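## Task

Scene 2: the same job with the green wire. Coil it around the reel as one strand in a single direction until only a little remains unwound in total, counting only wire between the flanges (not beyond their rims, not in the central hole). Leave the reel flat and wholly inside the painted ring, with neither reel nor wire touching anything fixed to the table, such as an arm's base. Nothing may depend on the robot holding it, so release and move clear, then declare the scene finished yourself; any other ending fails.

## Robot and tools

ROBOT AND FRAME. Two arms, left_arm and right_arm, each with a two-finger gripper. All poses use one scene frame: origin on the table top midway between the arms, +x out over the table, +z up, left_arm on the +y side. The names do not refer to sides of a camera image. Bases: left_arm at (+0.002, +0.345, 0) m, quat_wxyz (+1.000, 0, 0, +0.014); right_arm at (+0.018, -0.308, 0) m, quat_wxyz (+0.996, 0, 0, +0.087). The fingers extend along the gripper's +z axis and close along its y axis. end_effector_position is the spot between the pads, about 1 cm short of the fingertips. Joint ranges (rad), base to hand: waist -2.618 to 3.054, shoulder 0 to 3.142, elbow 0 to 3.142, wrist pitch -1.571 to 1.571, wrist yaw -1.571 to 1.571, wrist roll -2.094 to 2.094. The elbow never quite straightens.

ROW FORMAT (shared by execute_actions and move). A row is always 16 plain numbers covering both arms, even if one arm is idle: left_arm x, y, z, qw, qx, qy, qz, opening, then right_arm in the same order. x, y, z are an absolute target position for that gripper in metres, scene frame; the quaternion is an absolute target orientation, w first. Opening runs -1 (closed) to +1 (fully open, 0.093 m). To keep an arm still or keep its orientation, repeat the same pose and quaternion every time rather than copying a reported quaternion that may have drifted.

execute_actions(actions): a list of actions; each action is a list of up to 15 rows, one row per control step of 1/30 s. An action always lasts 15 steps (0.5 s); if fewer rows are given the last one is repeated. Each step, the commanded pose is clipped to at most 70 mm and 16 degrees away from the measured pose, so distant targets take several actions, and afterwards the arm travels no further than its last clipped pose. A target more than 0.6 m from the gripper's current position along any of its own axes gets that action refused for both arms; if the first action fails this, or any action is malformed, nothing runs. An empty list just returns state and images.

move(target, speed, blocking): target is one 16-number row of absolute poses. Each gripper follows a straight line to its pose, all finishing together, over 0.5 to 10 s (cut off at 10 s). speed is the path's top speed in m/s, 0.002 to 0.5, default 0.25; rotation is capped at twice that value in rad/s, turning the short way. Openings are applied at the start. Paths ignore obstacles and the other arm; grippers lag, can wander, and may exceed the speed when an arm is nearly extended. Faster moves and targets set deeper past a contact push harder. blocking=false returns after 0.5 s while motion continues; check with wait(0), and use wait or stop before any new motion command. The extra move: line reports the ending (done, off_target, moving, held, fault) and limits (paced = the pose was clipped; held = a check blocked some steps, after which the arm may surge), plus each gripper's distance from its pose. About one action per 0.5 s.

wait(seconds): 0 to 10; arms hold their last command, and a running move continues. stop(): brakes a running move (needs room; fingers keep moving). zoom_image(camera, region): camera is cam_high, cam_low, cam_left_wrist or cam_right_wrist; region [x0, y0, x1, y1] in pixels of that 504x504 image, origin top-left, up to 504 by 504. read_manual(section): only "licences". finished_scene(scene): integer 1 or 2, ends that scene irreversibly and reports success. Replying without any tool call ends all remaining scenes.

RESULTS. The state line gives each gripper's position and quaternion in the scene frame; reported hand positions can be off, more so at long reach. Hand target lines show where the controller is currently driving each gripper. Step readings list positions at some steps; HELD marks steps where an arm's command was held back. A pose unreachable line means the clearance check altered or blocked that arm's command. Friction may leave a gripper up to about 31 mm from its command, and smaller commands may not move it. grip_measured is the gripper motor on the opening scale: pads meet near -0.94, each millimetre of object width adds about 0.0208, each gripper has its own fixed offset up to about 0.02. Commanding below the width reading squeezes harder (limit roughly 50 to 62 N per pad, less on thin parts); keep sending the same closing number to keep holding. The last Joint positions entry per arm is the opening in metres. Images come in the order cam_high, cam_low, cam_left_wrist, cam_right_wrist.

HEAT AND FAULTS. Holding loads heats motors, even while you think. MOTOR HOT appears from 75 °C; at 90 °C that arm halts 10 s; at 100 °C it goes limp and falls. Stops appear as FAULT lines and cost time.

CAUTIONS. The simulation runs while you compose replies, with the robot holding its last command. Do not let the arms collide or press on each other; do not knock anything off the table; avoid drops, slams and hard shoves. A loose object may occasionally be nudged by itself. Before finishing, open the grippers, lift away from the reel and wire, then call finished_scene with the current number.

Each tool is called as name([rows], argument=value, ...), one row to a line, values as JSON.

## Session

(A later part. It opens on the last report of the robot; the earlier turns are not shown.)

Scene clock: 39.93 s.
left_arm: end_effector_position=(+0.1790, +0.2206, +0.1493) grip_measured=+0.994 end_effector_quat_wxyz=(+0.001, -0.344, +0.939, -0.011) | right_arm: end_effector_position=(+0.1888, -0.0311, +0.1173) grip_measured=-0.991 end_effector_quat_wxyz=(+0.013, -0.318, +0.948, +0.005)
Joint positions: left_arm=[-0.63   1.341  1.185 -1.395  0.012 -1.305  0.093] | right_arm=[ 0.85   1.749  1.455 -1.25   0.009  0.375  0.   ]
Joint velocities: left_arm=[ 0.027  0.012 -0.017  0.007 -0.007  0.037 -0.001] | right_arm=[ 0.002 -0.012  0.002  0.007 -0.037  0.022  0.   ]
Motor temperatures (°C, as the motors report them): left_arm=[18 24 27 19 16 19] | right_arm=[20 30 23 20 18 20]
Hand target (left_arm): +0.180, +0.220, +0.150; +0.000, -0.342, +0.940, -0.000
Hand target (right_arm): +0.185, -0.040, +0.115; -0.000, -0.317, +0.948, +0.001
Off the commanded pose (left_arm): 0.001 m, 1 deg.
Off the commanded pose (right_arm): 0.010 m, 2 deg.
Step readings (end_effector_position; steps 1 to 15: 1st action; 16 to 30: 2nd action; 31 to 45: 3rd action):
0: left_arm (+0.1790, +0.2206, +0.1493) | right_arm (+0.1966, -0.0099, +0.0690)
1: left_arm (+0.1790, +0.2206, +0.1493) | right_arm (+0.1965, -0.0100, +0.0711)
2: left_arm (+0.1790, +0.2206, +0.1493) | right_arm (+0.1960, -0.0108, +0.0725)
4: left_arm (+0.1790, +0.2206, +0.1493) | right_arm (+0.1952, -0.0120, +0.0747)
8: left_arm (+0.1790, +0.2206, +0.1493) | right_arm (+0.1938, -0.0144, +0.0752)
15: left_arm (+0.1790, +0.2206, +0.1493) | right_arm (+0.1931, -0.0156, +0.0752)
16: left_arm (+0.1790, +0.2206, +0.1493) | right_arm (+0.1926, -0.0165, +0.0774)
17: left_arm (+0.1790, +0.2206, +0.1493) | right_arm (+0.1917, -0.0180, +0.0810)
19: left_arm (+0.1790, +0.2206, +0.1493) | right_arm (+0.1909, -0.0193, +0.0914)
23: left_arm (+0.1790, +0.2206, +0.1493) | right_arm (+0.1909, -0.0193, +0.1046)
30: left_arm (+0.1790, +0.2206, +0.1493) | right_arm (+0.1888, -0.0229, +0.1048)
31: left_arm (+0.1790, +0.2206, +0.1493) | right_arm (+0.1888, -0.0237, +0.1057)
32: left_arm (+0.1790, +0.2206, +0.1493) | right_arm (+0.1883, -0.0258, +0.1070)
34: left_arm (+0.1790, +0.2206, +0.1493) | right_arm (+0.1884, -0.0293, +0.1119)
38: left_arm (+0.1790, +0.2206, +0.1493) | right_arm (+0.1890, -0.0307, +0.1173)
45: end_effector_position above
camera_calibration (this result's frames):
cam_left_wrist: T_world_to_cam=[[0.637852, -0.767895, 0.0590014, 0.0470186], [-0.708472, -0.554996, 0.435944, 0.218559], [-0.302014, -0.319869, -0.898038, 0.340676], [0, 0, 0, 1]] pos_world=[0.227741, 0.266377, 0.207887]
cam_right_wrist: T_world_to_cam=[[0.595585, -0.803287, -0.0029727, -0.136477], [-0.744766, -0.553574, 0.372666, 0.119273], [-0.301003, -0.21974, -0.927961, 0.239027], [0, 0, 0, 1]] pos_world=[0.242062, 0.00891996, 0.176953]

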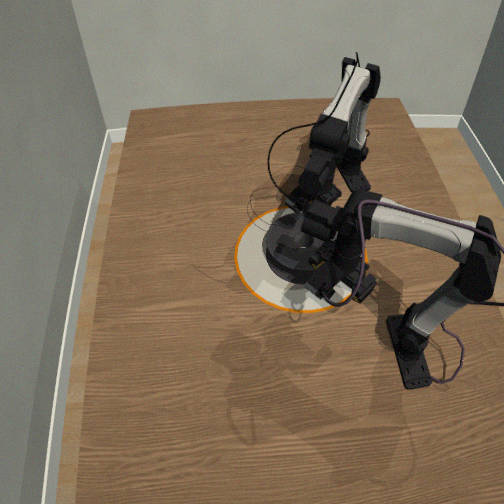

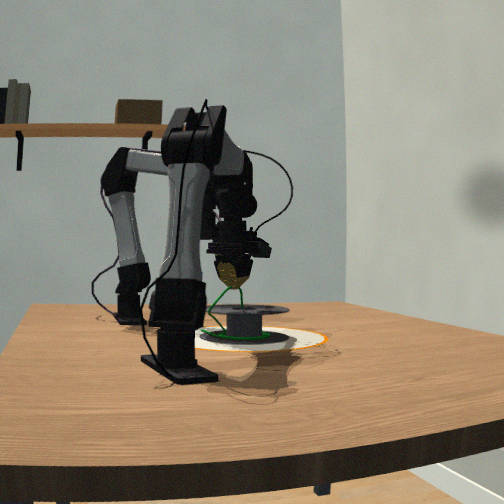

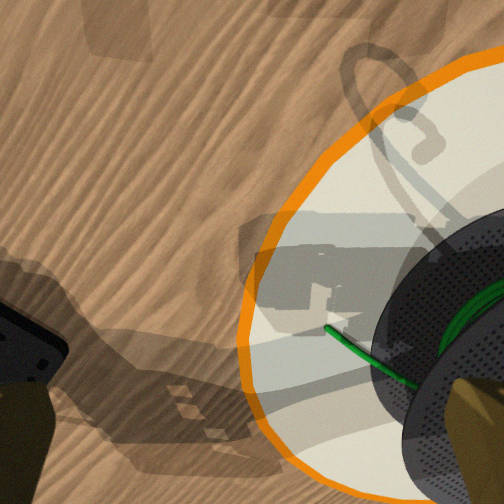

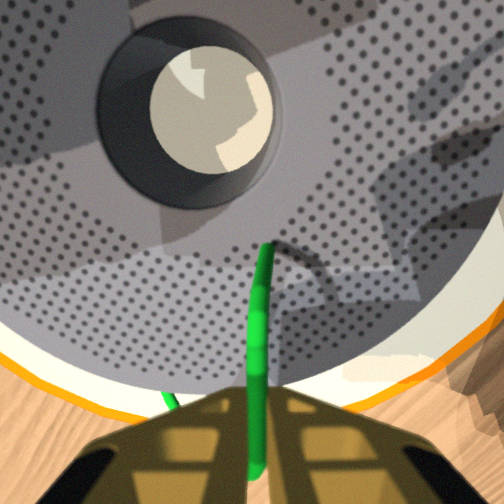

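execute_actions([
  [[0.175,0.14,0.14,0,-0.36,0.933,0,1,0.172,-0.065,0.10,0,-0.2,0.98,0,-1]],
  [[0.172,0.09,0.13,0,-0.383,0.924,0,1,0.168,-0.095,0.085,0,-0.0872,0.9962,0,-1]],
  [[0.170,0.068,0.12,0,-0.383,0.924,0,1,0.168,-0.10,0.082,0,-0.0436,0.999,0,-1]],
])

Scene clock: 43.67 s.
left_arm: end_effector_position=(+0.1687, +0.1437, +0.1377) grip_measured=+0.994 end_effector_quat_wxyz=(-0.007, -0.350, +0.937, +0.005) | right_arm: end_effector_position=(+0.1685, -0.0961, +0.0837) grip_measured=-0.991 end_effector_quat_wxyz=(-0.001, -0.052, +0.999, -0.004)
Joint positions: left_arm=[-0.899  1.541  1.312 -1.356  0.011 -1.588  0.093] | right_arm=[ 0.783  1.549  1.104 -1.132  0.004  0.852  0.   ]
Joint velocities: left_arm=[ 0.017 -0.017 -0.007  0.007 -0.007 -0.051 -0.002] | right_arm=[-0.002 -0.017  0.022 -0.022  0.022  0.037  0.   ]
Motor temperatures (°C, as the motors report them): left_arm=[18 24 27 19 16 19] | right_arm=[20 31 23 20 18 20]
Hand target (left_arm): +0.169, +0.144, +0.138; -0.007, -0.350, +0.937, +0.005
Hand target (right_arm): +0.168, -0.100, +0.082; -0.000, -0.043, +0.999, +0.000
Off the commanded pose (left_arm): 0.078 m, 4 deg; position clipped at the last step of the last action.
Off the commanded pose (right_arm): 0.004 m, 1 deg.
Step readings (end_effector_position; steps 1 to 15: 1st action; 16 to 30: 2nd action; 31 to 45: 3rd action):
0: left_arm (+0.1790, +0.2206, +0.1493) | right_arm (+0.1887, -0.0311, +0.1173)
1: left_arm (+0.1771, +0.2158, +0.1494) | right_arm (+0.1880, -0.0325, +0.1147)
2: left_arm (+0.1727, +0.2011, +0.1497) | right_arm (+0.1842, -0.0395, +0.1105)
4: left_arm (+0.1656, +0.1683, +0.1467) | right_arm (+0.1754, -0.0560, +0.1034)
8: left_arm (+0.1671, +0.1456, +0.1365) | right_arm (+0.1712, -0.0646, +0.1004)
15: left_arm (+0.1687, +0.1437, +0.1377) | right_arm (+0.1725, -0.0624, +0.1019)
16: left_arm (+0.1687, +0.1437, +0.1377) | right_arm (+0.1728, -0.0634, +0.0993) HELD left_arm
17: left_arm (+0.1687, +0.1437, +0.1377) | right_arm (+0.1717, -0.0704, +0.0953) HELD left_arm
19: left_arm (+0.1687, +0.1437, +0.1377) | right_arm (+0.1677, -0.0882, +0.0886) HELD left_arm
23: left_arm (+0.1687, +0.1437, +0.1377) | right_arm (+0.1662, -0.0961, +0.0857) HELD left_arm
30: left_arm (+0.1687, +0.1437, +0.1377) | right_arm (+0.1683, -0.0930, +0.0867) HELD left_arm
31: left_arm (+0.1687, +0.1437, +0.1377) | right_arm (+0.1687, -0.0930, +0.0863) HELD left_arm
32: left_arm (+0.1687, +0.1437, +0.1377) | right_arm (+0.1686, -0.0939, +0.0854) HELD left_arm
34: left_arm (+0.1687, +0.1437, +0.1377) | right_arm (+0.1682, -0.0960, +0.0842) HELD left_arm
38: left_arm (+0.1687, +0.1437, +0.1377) | right_arm (+0.1682, -0.0966, +0.0834) HELD left_arm
45: end_effector_position above HELD left_arm
HELD left_arm: steps 16 to 45.
pose unreachable (left arm): on one or more control steps of this call, first in action 1 (counted from 0), this arm could not follow its commanded pose, so it was not sent that pose on those steps. On the call's last step it was still not sent that pose. It may still have moved: this result reports where it is.
cause: the commanded pose would bring a part of the arm too close to another arm (this arm's wrist (the part past joint 4) and the other arm's wrist (the part past joint 4)).
camera_calibration (this result's frames):
cam_left_wrist: T_world_to_cam=[[0.649748, -0.759806, 0.0228668, -0.00303914], [-0.688801, -0.575772, 0.440499, 0.17269], [-0.321528, -0.301964, -0.897462, 0.303244], [0, 0, 0, 1]] pos_world=[0.218426, 0.18869, 0.19615]
cam_right_wrist: T_world_to_cam=[[0.0943258, -0.995524, 0.00580447, -0.111497], [-0.912764, -0.0841537, 0.399724, 0.151849], [-0.397447, -0.0430024, -0.916617, 0.219712], [0, 0, 0, 1]] pos_world=[0.236443, -0.0887714, 0.141341]

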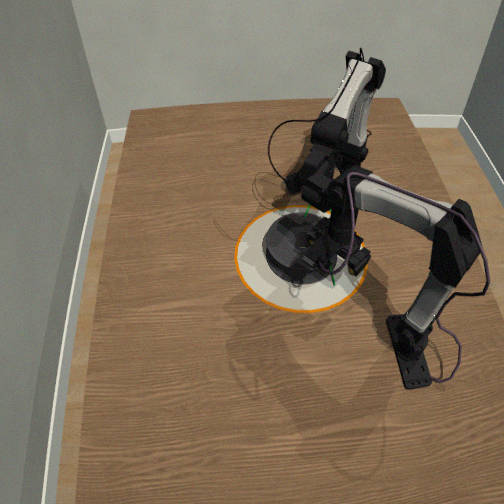

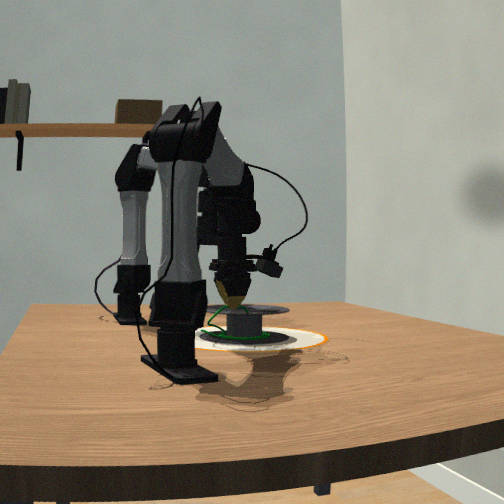

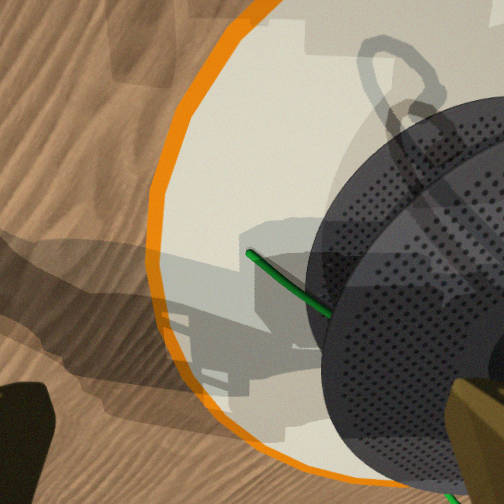

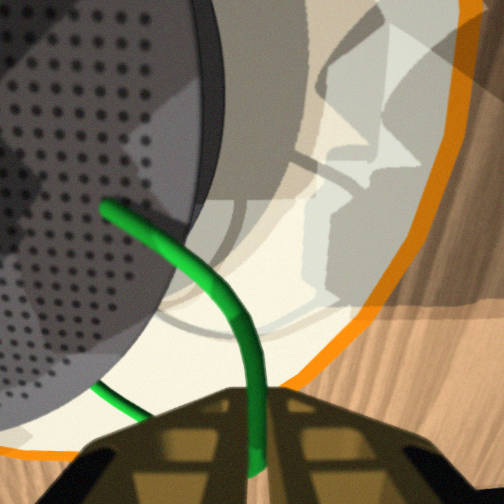

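execute_actions([
  [[0.1687,0.144,0.138,0,-0.383,0.924,0,1,0.166,-0.098,0.078,-0.007,-0.043,0.987,0.155,-1]],
  [[0.170,0.11,0.13,0,-0.383,0.924,0,1,0.166,-0.098,0.075,-0.0131,-0.0416,0.9528,0.3004,-1]],
  [[0.170,0.068,0.12,0,-0.383,0.924,0,1,0.166,-0.098,0.075,-0.0131,-0.0416,0.9528,0.3004,-1]],
])

Scene clock: 47.87 s.
left_arm: end_effector_position=(+0.1650, +0.0737, +0.1184) grip_measured=+0.994 end_effector_quat_wxyz=(-0.003, -0.378, +0.926, +0.009) | right_arm: end_effector_position=(+0.1674, -0.0962, +0.0776) grip_measured=-0.991 end_effector_quat_wxyz=(-0.012, -0.043, +0.954, +0.295)
Joint positions: left_arm=[-1.055  1.755  1.466 -1.3    0.003 -1.804  0.093] | right_arm=[ 0.467  1.223  0.679 -0.681 -0.5    0.641  0.   ]
Joint velocities: left_arm=[-0.012 -0.012  0.032  0.007 -0.051 -0.051 -0.   ] | right_arm=[ 0.007 -0.002 -0.002 -0.022 -0.022 -0.081  0.   ]
Motor temperatures (°C, as the motors report them): left_arm=[18 24 27 19 16 19] | right_arm=[20 31 23 20 18 20]
Hand target (left_arm): +0.169, +0.068, +0.120; -0.000, -0.383, +0.924, +0.000
Hand target (right_arm): +0.166, -0.098, +0.075; -0.013, -0.042, +0.953, +0.300
Off the commanded pose (left_arm): 0.008 m, 1 deg.
Off the commanded pose (right_arm): 0.004 m, 1 deg.
Step readings (end_effector_position; steps 1 to 15: 1st action; 16 to 30: 2nd action; 31 to 45: 3rd action):
0: left_arm (+0.1687, +0.1437, +0.1377) | right_arm (+0.1686, -0.0960, +0.0837)
1: left_arm (+0.1687, +0.1437, +0.1377) | right_arm (+0.1686, -0.0939, +0.0815)
2: left_arm (+0.1687, +0.1437, +0.1377) | right_arm (+0.1682, -0.0973, +0.0789)
4: left_arm (+0.1687, +0.1437, +0.1377) | right_arm (+0.1658, -0.1122, +0.0771)
8: left_arm (+0.1687, +0.1437, +0.1377) | right_arm (+0.1652, -0.1110, +0.0782)
15: left_arm (+0.1687, +0.1437, +0.1377) | right_arm (+0.1670, -0.0980, +0.0801)
16: left_arm (+0.1682, +0.1417, +0.1376) | right_arm (+0.1676, -0.0955, +0.0794)
17: left_arm (+0.1668, +0.1358, +0.1372) | right_arm (+0.1693, -0.0987, +0.0776)
19: left_arm (+0.1638, +0.1237, +0.1339) | right_arm (+0.1688, -0.1117, +0.0718)
23: left_arm (+0.1632, +0.1179, +0.1284) | right_arm (+0.1646, -0.1114, +0.0684)
30: left_arm (+0.1633, +0.1179, +0.1283) | right_arm (+0.1673, -0.0985, +0.0760)
31: left_arm (+0.1629, +0.1152, +0.1288) | right_arm (+0.1674, -0.0979, +0.0765)
32: left_arm (+0.1634, +0.1060, +0.1295) | right_arm (+0.1675, -0.0974, +0.0768)
34: left_arm (+0.1642, +0.0853, +0.1265) | right_arm (+0.1675, -0.0970, +0.0771)
38: left_arm (+0.1644, +0.0747, +0.1177) | right_arm (+0.1675, -0.0964, +0.0774)
45: end_effector_position above
camera_calibration (this result's frames):
cam_left_wrist: T_world_to_cam=[[0.694103, -0.719618, 0.0192875, -0.0632034], [-0.655509, -0.620739, 0.430107, 0.137456], [-0.29754, -0.311181, -0.902572, 0.260876], [0, 0, 0, 1]] pos_world=[0.211595, 0.121022, 0.177558]
cam_right_wrist: T_world_to_cam=[[0.0639094, -0.822509, -0.56515, -0.0453647], [-0.895264, -0.297467, 0.331688, 0.135132], [-0.440929, 0.48476, -0.755373, 0.259227], [0, 0, 0, 1]] pos_world=[0.238179, -0.122779, 0.125354]

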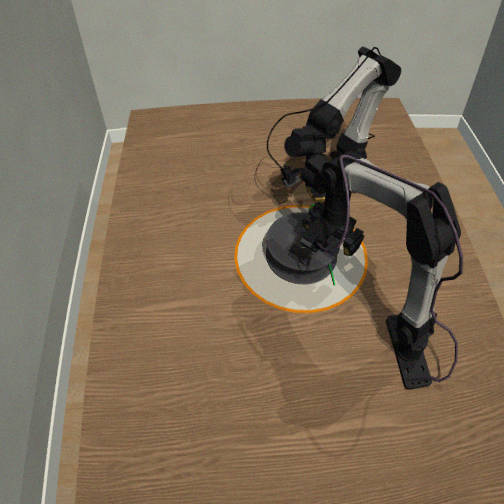

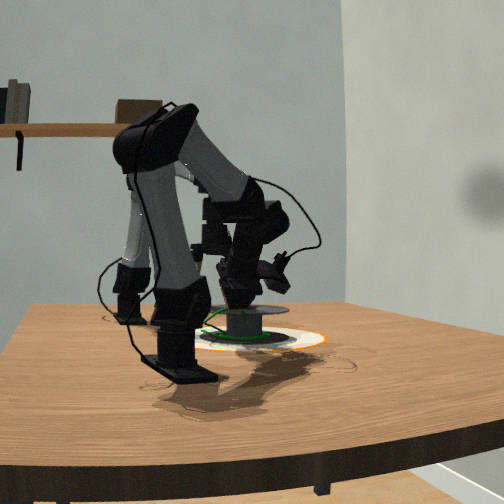

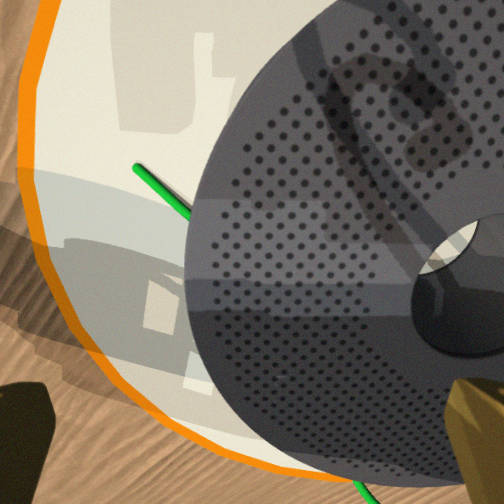

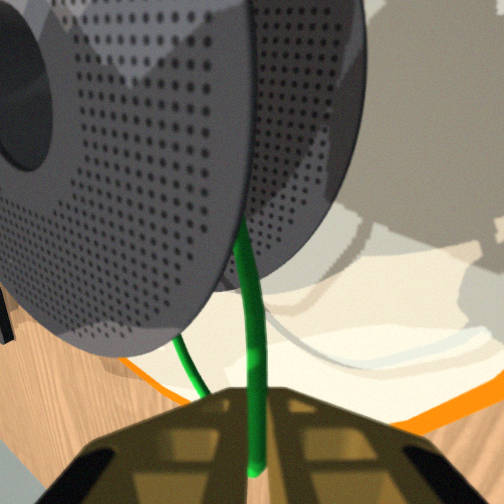

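execute_actions([
  [[0.178,0.058,0.095,0,-0.383,0.924,0,1,0.166,-0.098,0.075,-0.0131,-0.0416,0.9528,0.3004,-1]],
  [[0.178,0.058,0.09,0,-0.383,0.924,0,1,0.166,-0.098,0.075,-0.0131,-0.0416,0.9528,0.3004,-1]],
])

zoom_image(camera="cam_high", region=[225, 180, 385, 325])

Scene clock: 50.03 s.
left_arm: end_effector_position=(+0.1751, +0.0570, +0.0984) grip_measured=+0.994 end_effector_quat_wxyz=(-0.001, -0.380, +0.925, -0.005) | right_arm: end_effector_position=(+0.1675, -0.0961, +0.0777) grip_measured=-0.991 end_effector_quat_wxyz=(-0.012, -0.043, +0.954, +0.295)
Joint positions: left_arm=[-1.055  1.811  1.455 -1.205  0.003 -1.808  0.093] | right_arm=[ 0.467  1.223  0.679 -0.68  -0.5    0.641  0.   ]
Joint velocities: left_arm=[ 0.007 -0.002  0.017 -0.007 -0.066 -0.007 -0.   ] | right_arm=[-0.007  0.007 -0.012 -0.007  0.037 -0.022  0.   ]
Motor temperatures (°C, as the motors report them): left_arm=[18 25 27 19 16 19] | right_arm=[20 31 23 20 18 20]
Hand target (left_arm): +0.178, +0.058, +0.090; +0.000, -0.383, +0.924, -0.000
Hand target (right_arm): +0.166, -0.098, +0.075; -0.013, -0.042, +0.953, +0.300
Off the commanded pose (left_arm): 0.009 m, 1 deg.
Off the commanded pose (right_arm): 0.004 m, 1 deg.
Step readings (end_effector_position; steps 1 to 15: 1st action; 16 to 30: 2nd action):
0: left_arm (+0.1651, +0.0736, +0.1184) | right_arm (+0.1675, -0.0961, +0.0777)
1: left_arm (+0.1658, +0.0725, +0.1173) | right_arm (+0.1675, -0.0961, +0.0777)
2: left_arm (+0.1673, +0.0700, +0.1153) | right_arm (+0.1675, -0.0961, +0.0777)
4: left_arm (+0.1700, +0.0655, +0.1093) | right_arm (+0.1675, -0.0961, +0.0777)
8: left_arm (+0.1730, +0.0606, +0.1017) | right_arm (+0.1675, -0.0961, +0.0777)
15: left_arm (+0.1742, +0.0585, +0.1014) | right_arm (+0.1675, -0.0961, +0.0777)
16: left_arm (+0.1744, +0.0582, +0.1009) | right_arm (+0.1675, -0.0961, +0.0777)
17: left_arm (+0.1745, +0.0580, +0.1003) | right_arm (+0.1675, -0.0961, +0.0777)
19: left_arm (+0.1744, +0.0582, +0.0988) | right_arm (+0.1675, -0.0961, +0.0777)
23: left_arm (+0.1746, +0.0578, +0.0984) | right_arm (+0.1675, -0.0961, +0.0777)
30: end_effector_position above
camera_calibration (this result's frames):
cam_left_wrist: T_world_to_cam=[[0.695831, -0.716729, 0.0460321, -0.0849605], [-0.659767, -0.612575, 0.435269, 0.14205], [-0.283772, -0.333244, -0.899123, 0.239147], [0, 0, 0, 1]] pos_world=[0.220701, 0.105817, 0.157104]
cam_right_wrist: T_world_to_cam=[[0.0644478, -0.822179, -0.565569, -0.0452882], [-0.895233, -0.298041, 0.331255, 0.135131], [-0.440914, 0.484967, -0.75525, 0.259246], [0, 0, 0, 1]] pos_world=[0.238198, -0.122686, 0.125419]

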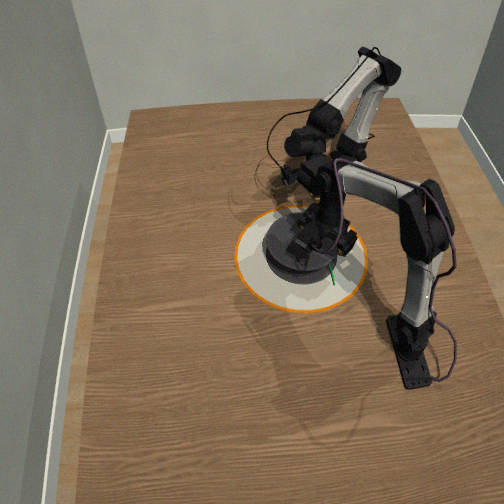

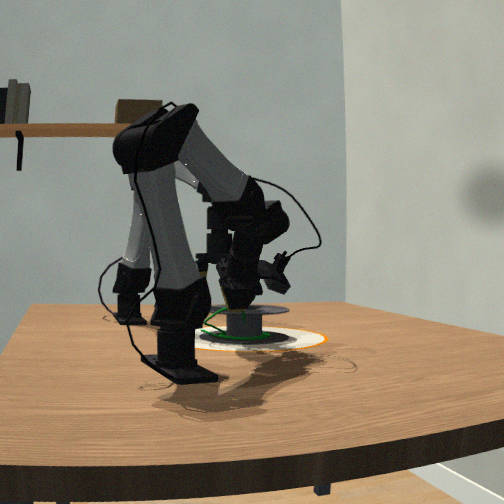

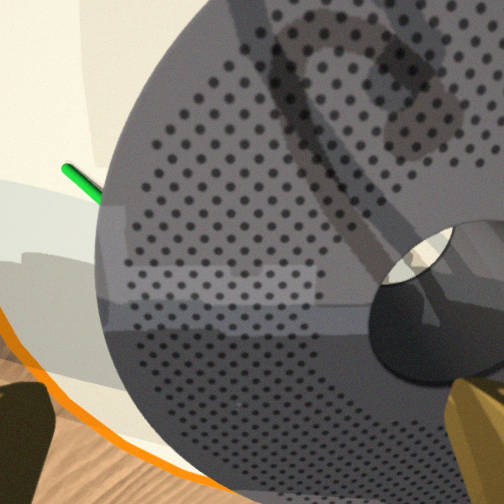

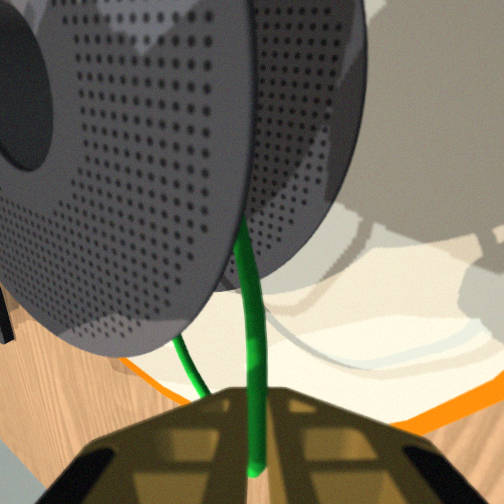

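Region (225, 180, 385, 325) of cam_high's 504x504 image, scaled by 3.150, with more detail than that image has; it fills the top 457 rows of this view, and the rest is white.

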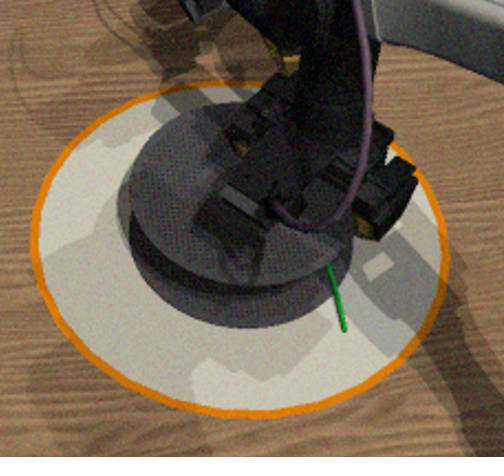

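execute_actions([
  [[0.178,0.058,0.065,0,-0.383,0.924,0,1,0.166,-0.098,0.075,-0.0131,-0.0416,0.9528,0.3004,-1]],
  [[0.178,0.058,0.048,0,-0.383,0.924,0,1,0.166,-0.098,0.075,-0.0131,-0.0416,0.9528,0.3004,-1]],
  [[0.178,0.058,0.048,0,-0.383,0.924,0,0.7,0.166,-0.098,0.075,-0.0131,-0.0416,0.9528,0.3004,-1]],
  [[0.178,0.058,0.048,0,-0.383,0.924,0,0.5,0.166,-0.098,0.075,-0.0131,-0.0416,0.9528,0.3004,-1]],
  [[0.178,0.058,0.048,0,-0.383,0.924,0,0.4,0.166,-0.098,0.075,-0.0131,-0.0416,0.9528,0.3004,-1]],
])

Scene clock: 53.30 s.
left_arm: end_effector_position=(+0.1773, +0.0557, +0.0572) grip_measured=+0.453 end_effector_quat_wxyz=(+0.001, -0.382, +0.924, -0.008) | right_arm: end_effector_position=(+0.1675, -0.0961, +0.0777) grip_measured=-0.991 end_effector_quat_wxyz=(-0.012, -0.043, +0.954, +0.295)
Joint positions: left_arm=[-1.054  1.843  1.329 -1.04   0.    -1.811  0.067] | right_arm=[ 0.467  1.223  0.679 -0.68  -0.5    0.641  0.   ]
Joint velocities: left_arm=[-0.007 -0.012 -0.017 -0.037  0.007  0.022 -0.   ] | right_arm=[ 0.007  0.007  0.012 -0.022  0.022  0.022  0.   ]
Motor temperatures (°C, as the motors report them): left_arm=[18 25 27 19 16 19] | right_arm=[20 30 23 20 18 20]
Hand target (left_arm): +0.178, +0.058, +0.048; -0.000, -0.383, +0.924, +0.000
Hand target (right_arm): +0.166, -0.098, +0.075; -0.013, -0.042, +0.953, +0.300
Off the commanded pose (left_arm): 0.010 m, 1 deg.
Off the commanded pose (right_arm): 0.004 m, 1 deg.
Step readings (end_effector_position; steps 1 to 15: 1st action; 16 to 30: 2nd action; 31 to 45: 3rd action; 46 to 60: 4th action; 61 to 75: 5th action):
0: left_arm (+0.1752, +0.0569, +0.0984) | right_arm (+0.1675, -0.0961, +0.0777)
1: left_arm (+0.1754, +0.0565, +0.0950) | right_arm (+0.1675, -0.0961, +0.0777)
2: left_arm (+0.1751, +0.0570, +0.0906) | right_arm (+0.1675, -0.0961, +0.0777)
4: left_arm (+0.1723, +0.0617, +0.0784) | right_arm (+0.1675, -0.0961, +0.0777)
8: left_arm (+0.1715, +0.0630, +0.0701) | right_arm (+0.1675, -0.0961, +0.0777)
15: left_arm (+0.1739, +0.0590, +0.0700) | right_arm (+0.1675, -0.0961, +0.0777)
16: left_arm (+0.1742, +0.0585, +0.0683) | right_arm (+0.1675, -0.0961, +0.0777)
17: left_arm (+0.1744, +0.0581, +0.0660) | right_arm (+0.1675, -0.0961, +0.0777)
19: left_arm (+0.1734, +0.0599, +0.0598) | right_arm (+0.1675, -0.0961, +0.0777)
23: left_arm (+0.1746, +0.0586, +0.0572) | right_arm (+0.1675, -0.0961, +0.0777)
30: left_arm (+0.1758, +0.0565, +0.0572) | right_arm (+0.1675, -0.0961, +0.0777)
31: left_arm (+0.1759, +0.0564, +0.0572) | right_arm (+0.1675, -0.0961, +0.0777)
32: left_arm (+0.1763, +0.0562, +0.0572) | right_arm (+0.1675, -0.0961, +0.0777)
34: left_arm (+0.1766, +0.0562, +0.0572) | right_arm (+0.1675, -0.0961, +0.0777)
38: left_arm (+0.1766, +0.0562, +0.0572) | right_arm (+0.1675, -0.0961, +0.0777)
45: left_arm (+0.1766, +0.0562, +0.0572) | right_arm (+0.1675, -0.0961, +0.0777)
46: left_arm (+0.1766, +0.0562, +0.0572) | right_arm (+0.1675, -0.0961, +0.0777)
47: left_arm (+0.1770, +0.0561, +0.0572) | right_arm (+0.1675, -0.0961, +0.0777)
49: left_arm (+0.1773, +0.0557, +0.0572) | right_arm (+0.1675, -0.0961, +0.0777)
53: left_arm (+0.1773, +0.0557, +0.0572) | right_arm (+0.1675, -0.0961, +0.0777)
60: left_arm (+0.1773, +0.0557, +0.0572) | right_arm (+0.1675, -0.0961, +0.0777)
61: left_arm (+0.1773, +0.0557, +0.0572) | right_arm (+0.1675, -0.0961, +0.0777)
62: left_arm (+0.1773, +0.0557, +0.0572) | right_arm (+0.1675, -0.0961, +0.0777)
64: left_arm (+0.1773, +0.0557, +0.0572) | right_arm (+0.1675, -0.0961, +0.0777)
68: left_arm (+0.1773, +0.0557, +0.0572) | right_arm (+0.1675, -0.0961, +0.0777)
75: end_effector_position above
camera_calibration (this result's frames):
cam_left_wrist: T_world_to_cam=[[0.699372, -0.712761, 0.0533885, -0.0867738], [-0.659128, -0.614247, 0.43388, 0.160647], [-0.276459, -0.338633, -0.899388, 0.201302], [0, 0, 0, 1]] pos_world=[0.222226, 0.104995, 0.11598]
cam_right_wrist: T_world_to_cam=[[0.0644478, -0.822179, -0.565569, -0.0452882], [-0.895233, -0.298041, 0.331255, 0.135131], [-0.440914, 0.484967, -0.75525, 0.259246], [0, 0, 0, 1]] pos_world=[0.238198, -0.122686, 0.125419]

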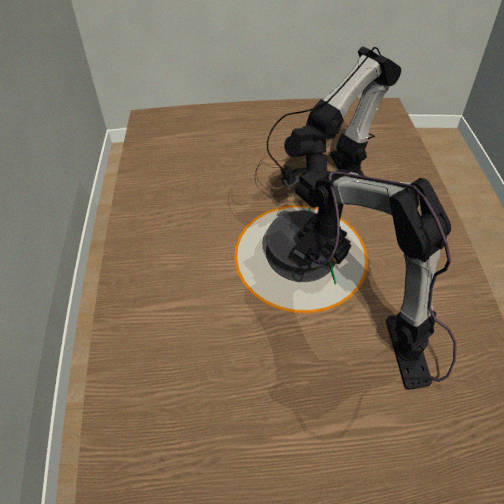

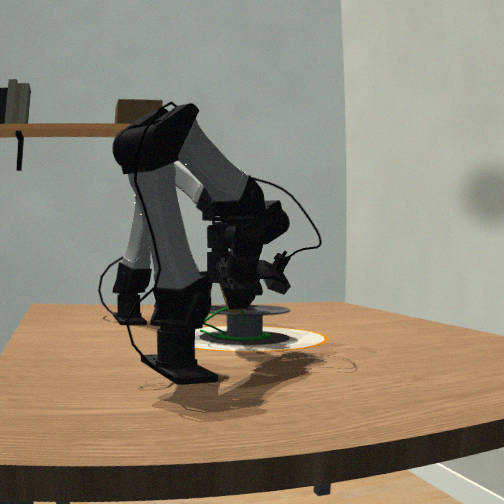

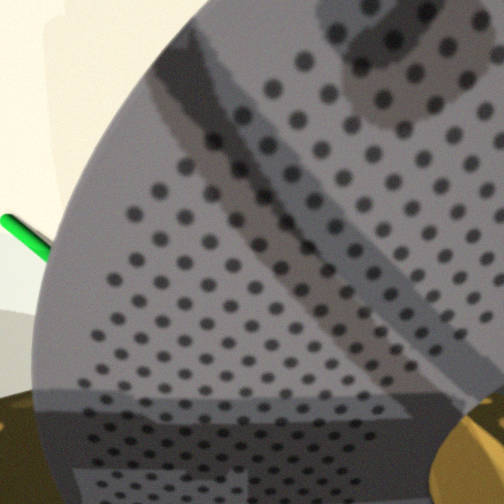

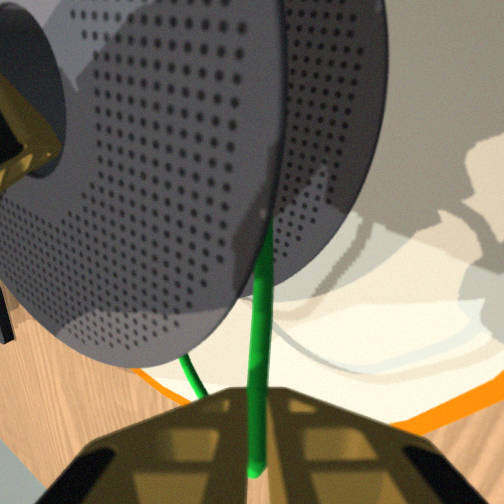

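execute_actions([
  [[0.1858,0.0644,0.053,0,-0.3007,0.9537,0,0.4,0.170,-0.096,0.06,-0.0167,-0.0403,0.923,0.3823,-1]],
  [[0.1955,0.070,0.053,0,-0.2164,0.9763,0,0.4,0.173,-0.091,0.045,-0.0191,-0.0392,0.8979,0.438,-1]],
])

Scene clock: 56.67 s.
left_arm: end_effector_position=(+0.1958, +0.0669, +0.0572) grip_measured=+0.453 end_effector_quat_wxyz=(+0.004, -0.226, +0.974, -0.009) | right_arm: end_effector_position=(+0.1748, -0.0900, +0.0503) grip_measured=-0.991 end_effector_quat_wxyz=(-0.012, -0.043, +0.900, +0.433)
Joint positions: left_arm=[-0.989  1.843  1.329 -1.038  0.    -1.418  0.067] | right_arm=[ 0.308  1.3    0.443 -0.257 -0.8    0.581  0.   ]
Joint velocities: left_arm=[-0.007 -0.012 -0.007 -0.037  0.007  0.081 -0.001] | right_arm=[ 0.002 -0.007  0.017  0.11  -0.081 -0.022  0.   ]
Motor temperatures (°C, as the motors report them): left_arm=[18 25 27 19 16 19] | right_arm=[20 30 24 20 18 20]
Hand target (left_arm): +0.196, +0.070, +0.053; -0.000, -0.217, +0.976, -0.000
Hand target (right_arm): +0.173, -0.091, +0.046; -0.019, -0.039, +0.898, +0.439
Off the commanded pose (left_arm): 0.005 m, 2 deg.
Off the commanded pose (right_arm): 0.006 m, 1 deg.
Step readings (end_effector_position; steps 1 to 15: 1st action; 16 to 30: 2nd action):
0: left_arm (+0.1773, +0.0557, +0.0572) | right_arm (+0.1675, -0.0961, +0.0777)
1: left_arm (+0.1782, +0.0562, +0.0572) | right_arm (+0.1684, -0.0948, +0.0765)
2: left_arm (+0.1796, +0.0571, +0.0572) | right_arm (+0.1711, -0.0970, +0.0725)
4: left_arm (+0.1830, +0.0592, +0.0572) | right_arm (+0.1698, -0.1050, +0.0610)
8: left_arm (+0.1856, +0.0609, +0.0572) | right_arm (+0.1656, -0.1045, +0.0575)
15: left_arm (+0.1860, +0.0611, +0.0572) | right_arm (+0.1710, -0.0959, +0.0650)
16: left_arm (+0.1870, +0.0617, +0.0572) | right_arm (+0.1720, -0.0943, +0.0647)
17: left_arm (+0.1887, +0.0627, +0.0572) | right_arm (+0.1740, -0.0945, +0.0618)
19: left_arm (+0.1924, +0.0650, +0.0572) | right_arm (+0.1725, -0.0975, +0.0509)
23: left_arm (+0.1955, +0.0669, +0.0572) | right_arm (+0.1683, -0.0966, +0.0432)
30: end_effector_position above
camera_calibration (this result's frames):
cam_left_wrist: T_world_to_cam=[[0.431027, -0.900584, 0.0562568, -0.0267449], [-0.825483, -0.368369, 0.427647, 0.19624], [-0.364409, -0.230766, -0.902193, 0.220408], [0, 0, 0, 1]] pos_world=[0.253839, 0.0990655, 0.116434]
cam_right_wrist: T_world_to_cam=[[0.0570731, -0.621719, -0.781158, -0.0260582], [-0.890388, -0.385629, 0.241866, 0.148379], [-0.45161, 0.68173, -0.57558, 0.249405], [0, 0, 0, 1]] pos_world=[0.246236, -0.129009, 0.0873094]

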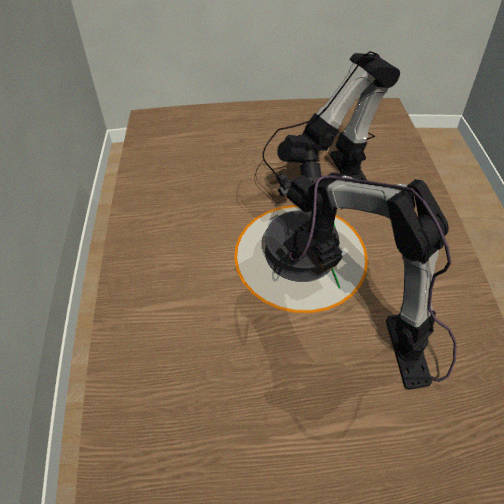

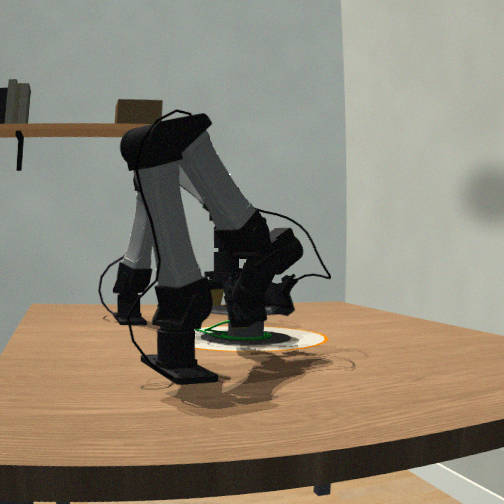

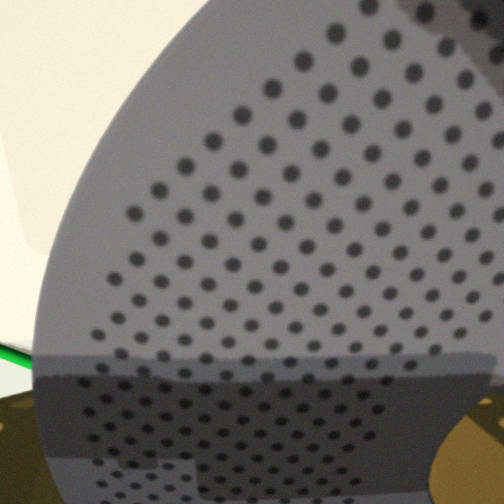

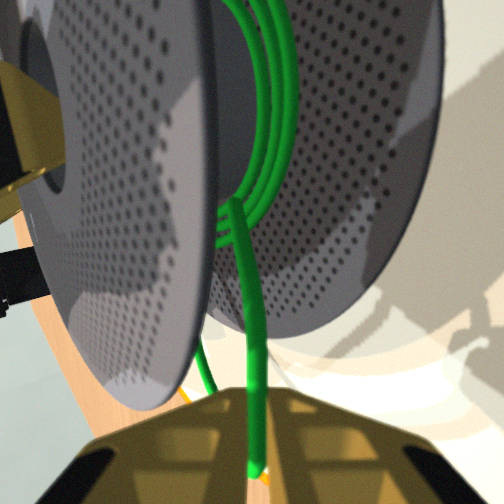

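execute_actions([
  [[0.203,0.073,0.053,0,-0.1478,0.989,0,0.4,0.175,-0.087,0.036,-0.0191,-0.0392,0.8979,0.438,-1]],
  [[0.2109,0.075,0.053,0,-0.0872,0.9962,0,0.4,0.178,-0.083,0.03,-0.0191,-0.0392,0.8979,0.438,-1]],
])

Scene clock: 58.87 s.
left_arm: end_effector_position=(+0.2098, +0.0757, +0.0572) grip_measured=+0.454 end_effector_quat_wxyz=(+0.006, -0.102, +0.995, -0.010) | right_arm: end_effector_position=(+0.1820, -0.0832, +0.0378) grip_measured=-0.991 end_effector_quat_wxyz=(-0.013, -0.041, +0.897, +0.440)
Joint positions: left_arm=[-0.941  1.843  1.329 -1.033  0.    -1.119  0.067] | right_arm=[ 0.313  1.393  0.431 -0.132 -0.811  0.604  0.   ]
Joint velocities: left_arm=[ 0.022 -0.017 -0.007 -0.051  0.051 -0.022  0.001] | right_arm=[-0.002 -0.002  0.007 -0.007 -0.022  0.095  0.   ]
Motor temperatures (°C, as the motors report them): left_arm=[18 25 27 19 16 19] | right_arm=[20 30 23 21 18 20]
Hand target (left_arm): +0.211, +0.075, +0.053; +0.000, -0.087, +0.996, -0.001
Hand target (right_arm): +0.178, -0.084, +0.030; -0.019, -0.039, +0.898, +0.438
Off the commanded pose (left_arm): 0.004 m, 2 deg.
Off the commanded pose (right_arm): 0.009 m, 1 deg.
Step readings (end_effector_position; steps 1 to 15: 1st action; 16 to 30: 2nd action):
0: left_arm (+0.1958, +0.0669, +0.0572) | right_arm (+0.1765, -0.0883, +0.0523)
1: left_arm (+0.1965, +0.0673, +0.0572) | right_arm (+0.1770, -0.0879, +0.0516)
2: left_arm (+0.1976, +0.0681, +0.0572) | right_arm (+0.1781, -0.0873, +0.0498)
4: left_arm (+0.2000, +0.0697, +0.0572) | right_arm (+0.1781, -0.0873, +0.0454)
8: left_arm (+0.2021, +0.0709, +0.0572) | right_arm (+0.1782, -0.0873, +0.0425)
15: left_arm (+0.2025, +0.0710, +0.0572) | right_arm (+0.1804, -0.0861, +0.0437)
16: left_arm (+0.2033, +0.0714, +0.0572) | right_arm (+0.1804, -0.0857, +0.0432)
17: left_arm (+0.2051, +0.0726, +0.0572) | right_arm (+0.1803, -0.0852, +0.0417)
19: left_arm (+0.2076, +0.0745, +0.0572) | right_arm (+0.1810, -0.0846, +0.0386)
23: left_arm (+0.2089, +0.0752, +0.0572) | right_arm (+0.1823, -0.0835, +0.0377)
30: end_effector_position above
camera_calibration (this result's frames):
cam_left_wrist: T_world_to_cam=[[0.194191, -0.97918, 0.0591302, 0.0306031], [-0.894252, -0.151925, 0.42099, 0.209447], [-0.403241, -0.13463, -0.905136, 0.228599], [0, 0, 0, 1]] pos_world=[0.273537, 0.0925625, 0.116929]
cam_right_wrist: T_world_to_cam=[[0.0508837, -0.609093, -0.791465, -0.029423], [-0.890344, -0.386683, 0.240342, 0.160383], [-0.452437, 0.692446, -0.561978, 0.241338], [0, 0, 0, 1]] pos_world=[0.253483, -0.123017, 0.0737926]

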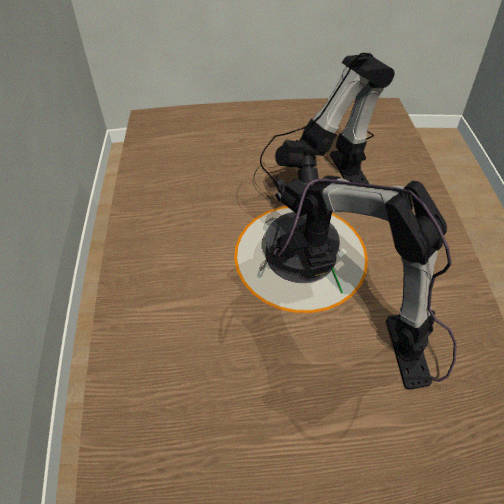

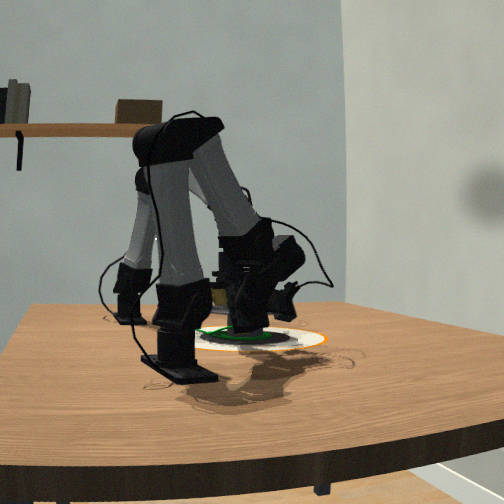

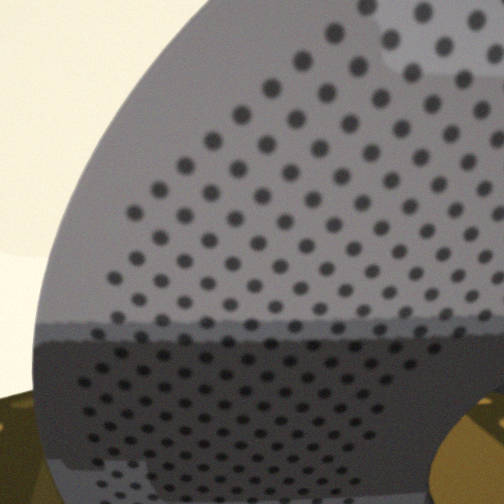

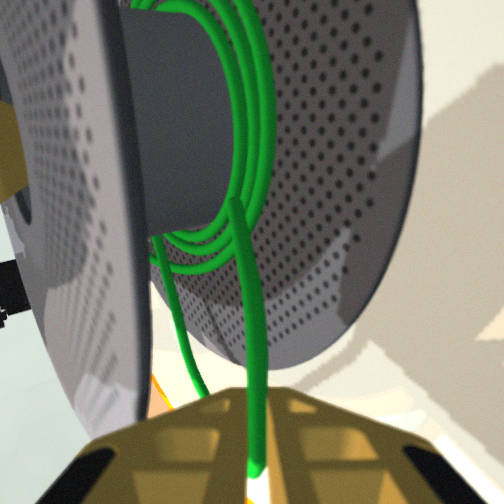

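wait(seconds=0.5)

zoom_image(camera="cam_high", region=[225, 180, 385, 325])

zoom_image(camera="cam_low", region=[170, 270, 330, 370])

Scene clock: 60.20 s.
left_arm: end_effector_position=(+0.2099, +0.0758, +0.0572) grip_measured=+0.454 end_effector_quat_wxyz=(+0.006, -0.101, +0.995, -0.010) | right_arm: end_effector_position=(+0.1820, -0.0832, +0.0378) grip_measured=-0.991 end_effector_quat_wxyz=(-0.014, -0.041, +0.897, +0.440)
Joint positions: left_arm=[-0.94   1.843  1.329 -1.033  0.    -1.116  0.067] | right_arm=[ 0.313  1.393  0.431 -0.132 -0.811  0.604  0.   ]
Joint velocities: left_arm=[ 0.002  0.007 -0.007 -0.066 -0.037 -0.007 -0.   ] | right_arm=[ 0.002 -0.002 -0.007 -0.007 -0.007  0.007  0.   ]
Motor temperatures (°C, as the motors report them): left_arm=[18 26 27 19 16 19] | right_arm=[20 30 23 21 18 20]
Hand target (left_arm): +0.211, +0.075, +0.053; +0.000, -0.087, +0.996, -0.001
Hand target (right_arm): +0.178, -0.084, +0.030; -0.019, -0.039, +0.898, +0.438
Off the commanded pose (left_arm): 0.004 m, 2 deg.
Off the commanded pose (right_arm): 0.009 m, 1 deg.
wait: 0.50 s; at rest from the start
camera_calibration (this result's frames):
cam_left_wrist: T_world_to_cam=[[0.191947, -0.979624, 0.0591026, 0.031167], [-0.894619, -0.149895, 0.420938, 0.209477], [-0.403502, -0.133672, -0.905162, 0.228635], [0, 0, 0, 1]] pos_world=[0.273674, 0.0924936, 0.116933]
cam_right_wrist: T_world_to_cam=[[0.0505034, -0.609123, -0.791466, -0.0293562], [-0.890362, -0.38647, 0.240618, 0.160393], [-0.452444, 0.692539, -0.561858, 0.241342], [0, 0, 0, 1]] pos_world=[0.253485, -0.123033, 0.073772]

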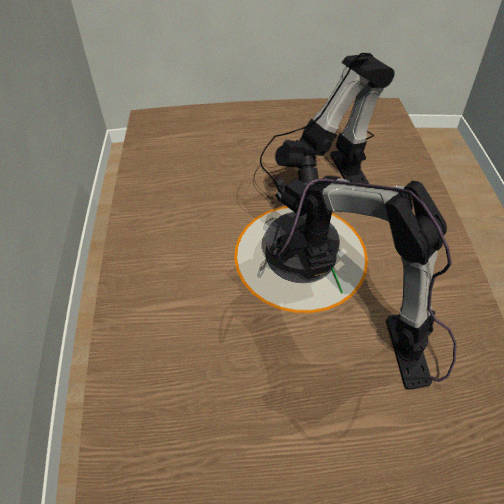

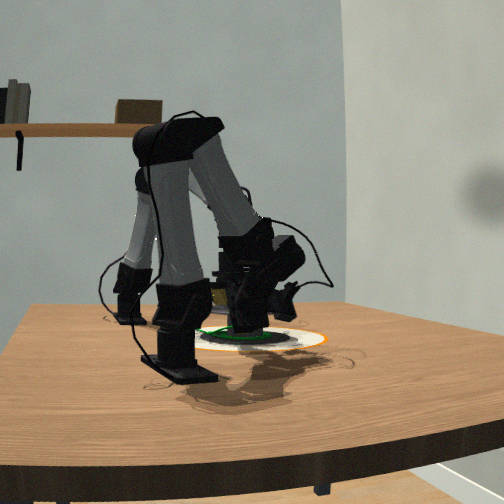

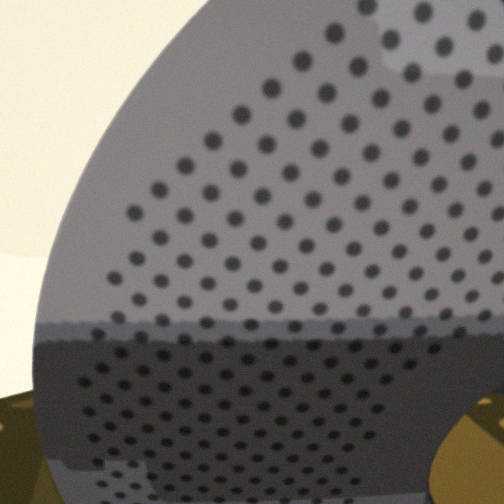

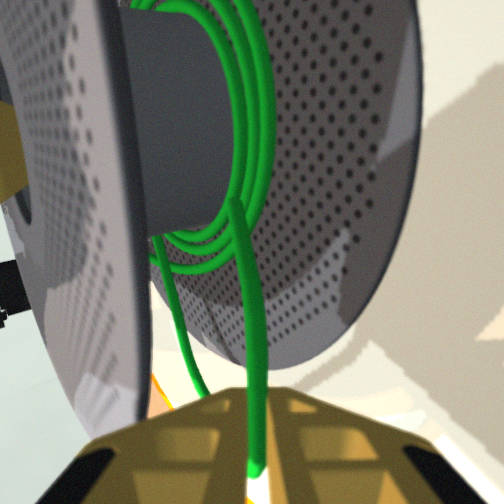

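Region (225, 180, 385, 325) of cam_high's 504x504 image, scaled by 3.150, with more detail than that image has; it fills the top 457 rows of this view, and the rest is white.

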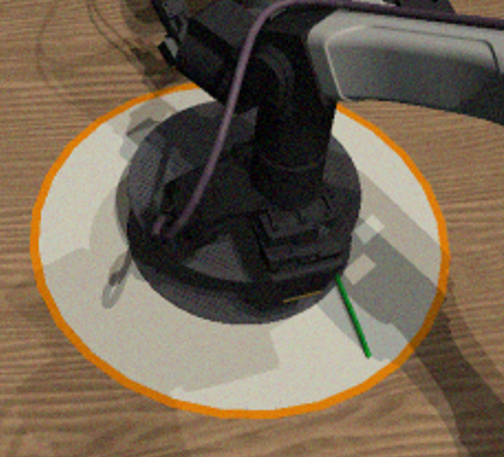

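Region (170, 270, 330, 370) of cam_low's 504x504 image, scaled by 3.150, with more detail than that image has; it fills the top 315 rows of this view, and the rest is white.

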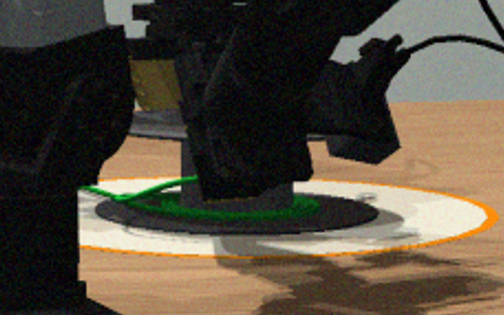

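execute_actions([
  [[0.2109,0.075,0.053,0,-0.0872,0.9962,0,0.4,0.192,-0.088,0.03,-0.045,-0.098,0.893,0.436,-1]],
  [[0.2109,0.075,0.053,0,-0.0872,0.9962,0,0.4,0.205,-0.091,0.03,-0.0761,-0.1561,0.8851,0.4317,-1]],
])

Scene clock: 63.80 s.
left_arm: end_effector_position=(+0.2113, +0.0763, +0.0575) grip_measured=+0.454 end_effector_quat_wxyz=(+0.007, -0.094, +0.995, -0.011) | right_arm: end_effector_position=(+0.2049, -0.0908, +0.0295) grip_measured=-0.991 end_effector_quat_wxyz=(-0.065, -0.154, +0.888, +0.428)
Joint positions: left_arm=[-0.936  1.843  1.33  -1.032 -0.    -1.098  0.067] | right_arm=[ 0.212  1.69   0.727 -0.529 -0.892  0.079  0.   ]
Joint velocities: left_arm=[-0.002 -0.007 -0.002 -0.022 -0.051 -0.051  0.   ] | right_arm=[-0.017  0.007  0.022 -0.183 -0.066 -0.212  0.   ]
Motor temperatures (°C, as the motors report them): left_arm=[18 26 27 19 16 19] | right_arm=[20 29 23 21 18 20]
Hand target (left_arm): +0.211, +0.075, +0.053; +0.000, -0.088, +0.996, -0.000
Hand target (right_arm): +0.205, -0.091, +0.031; -0.075, -0.154, +0.885, +0.433
Off the commanded pose (left_arm): 0.005 m, 2 deg.
Off the commanded pose (right_arm): 0.001 m, 1 deg.
Step readings (end_effector_position; steps 1 to 15: 1st action; 16 to 30: 2nd action):
0: left_arm (+0.2099, +0.0758, +0.0572) | right_arm (+0.1820, -0.0832, +0.0378)
1: left_arm (+0.2099, +0.0758, +0.0572) | right_arm (+0.1824, -0.0837, +0.0374)
2: left_arm (+0.2099, +0.0758, +0.0572) | right_arm (+0.1861, -0.0847, +0.0356)
4: left_arm (+0.2102, +0.0759, +0.0572) | right_arm (+0.1927, -0.0868, +0.0308)
8: left_arm (+0.2102, +0.0759, +0.0572) | right_arm (+0.1944, -0.0873, +0.0294)
15: left_arm (+0.2102, +0.0759, +0.0572) | right_arm (+0.1909, -0.0879, +0.0301)
16: left_arm (+0.2102, +0.0759, +0.0572) | right_arm (+0.1912, -0.0885, +0.0304)
17: left_arm (+0.2102, +0.0759, +0.0572) | right_arm (+0.1965, -0.0886, +0.0301)
19: left_arm (+0.2112, +0.0764, +0.0574) | right_arm (+0.2061, -0.0888, +0.0287)
23: left_arm (+0.2114, +0.0764, +0.0575) | right_arm (+0.2087, -0.0895, +0.0285)
30: end_effector_position above
camera_calibration (this result's frames):
cam_left_wrist: T_world_to_cam=[[0.177638, -0.982271, 0.0599049, 0.0345698], [-0.89749, -0.136734, 0.419304, 0.210383], [-0.403679, -0.128248, -0.905867, 0.229194], [0, 0, 0, 1]] pos_world=[0.275197, 0.092117, 0.117333]
cam_right_wrist: T_world_to_cam=[[0.208627, -0.58912, -0.780649, -0.0726449], [-0.768955, -0.592026, 0.241273, 0.136288], [-0.604303, 0.549948, -0.57652, 0.270895], [0, 0, 0, 1]] pos_world=[0.283658, -0.111089, 0.0665836]

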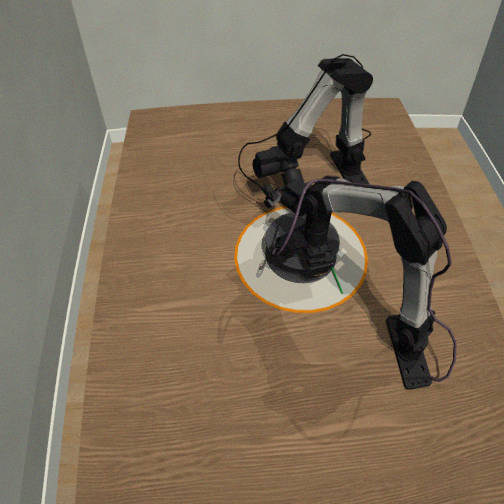

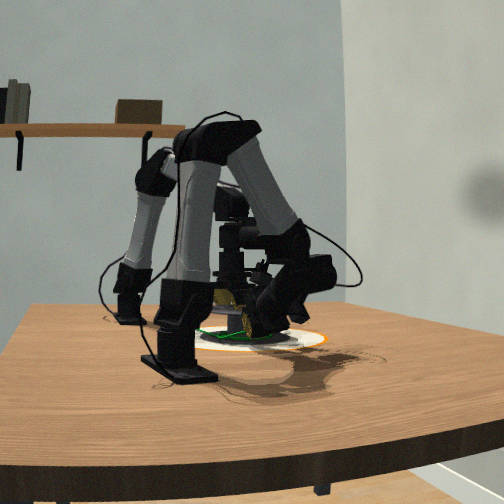

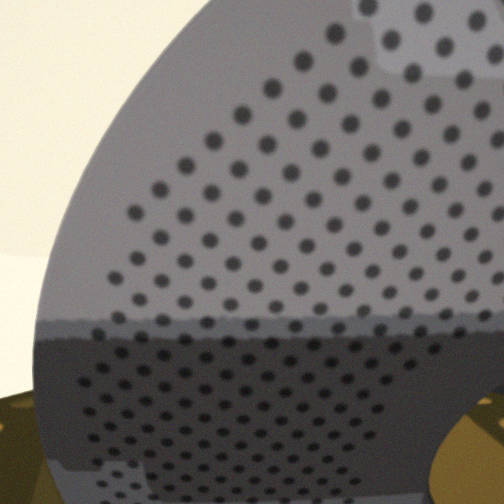

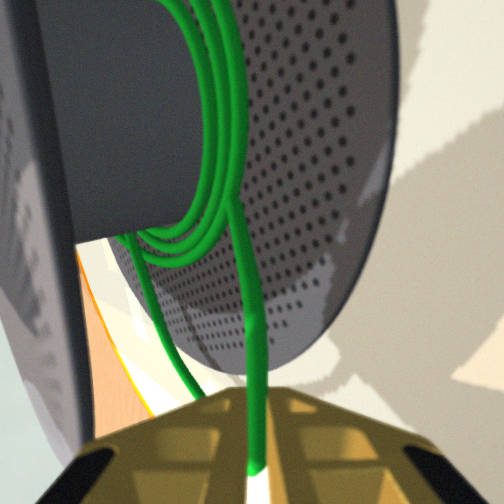

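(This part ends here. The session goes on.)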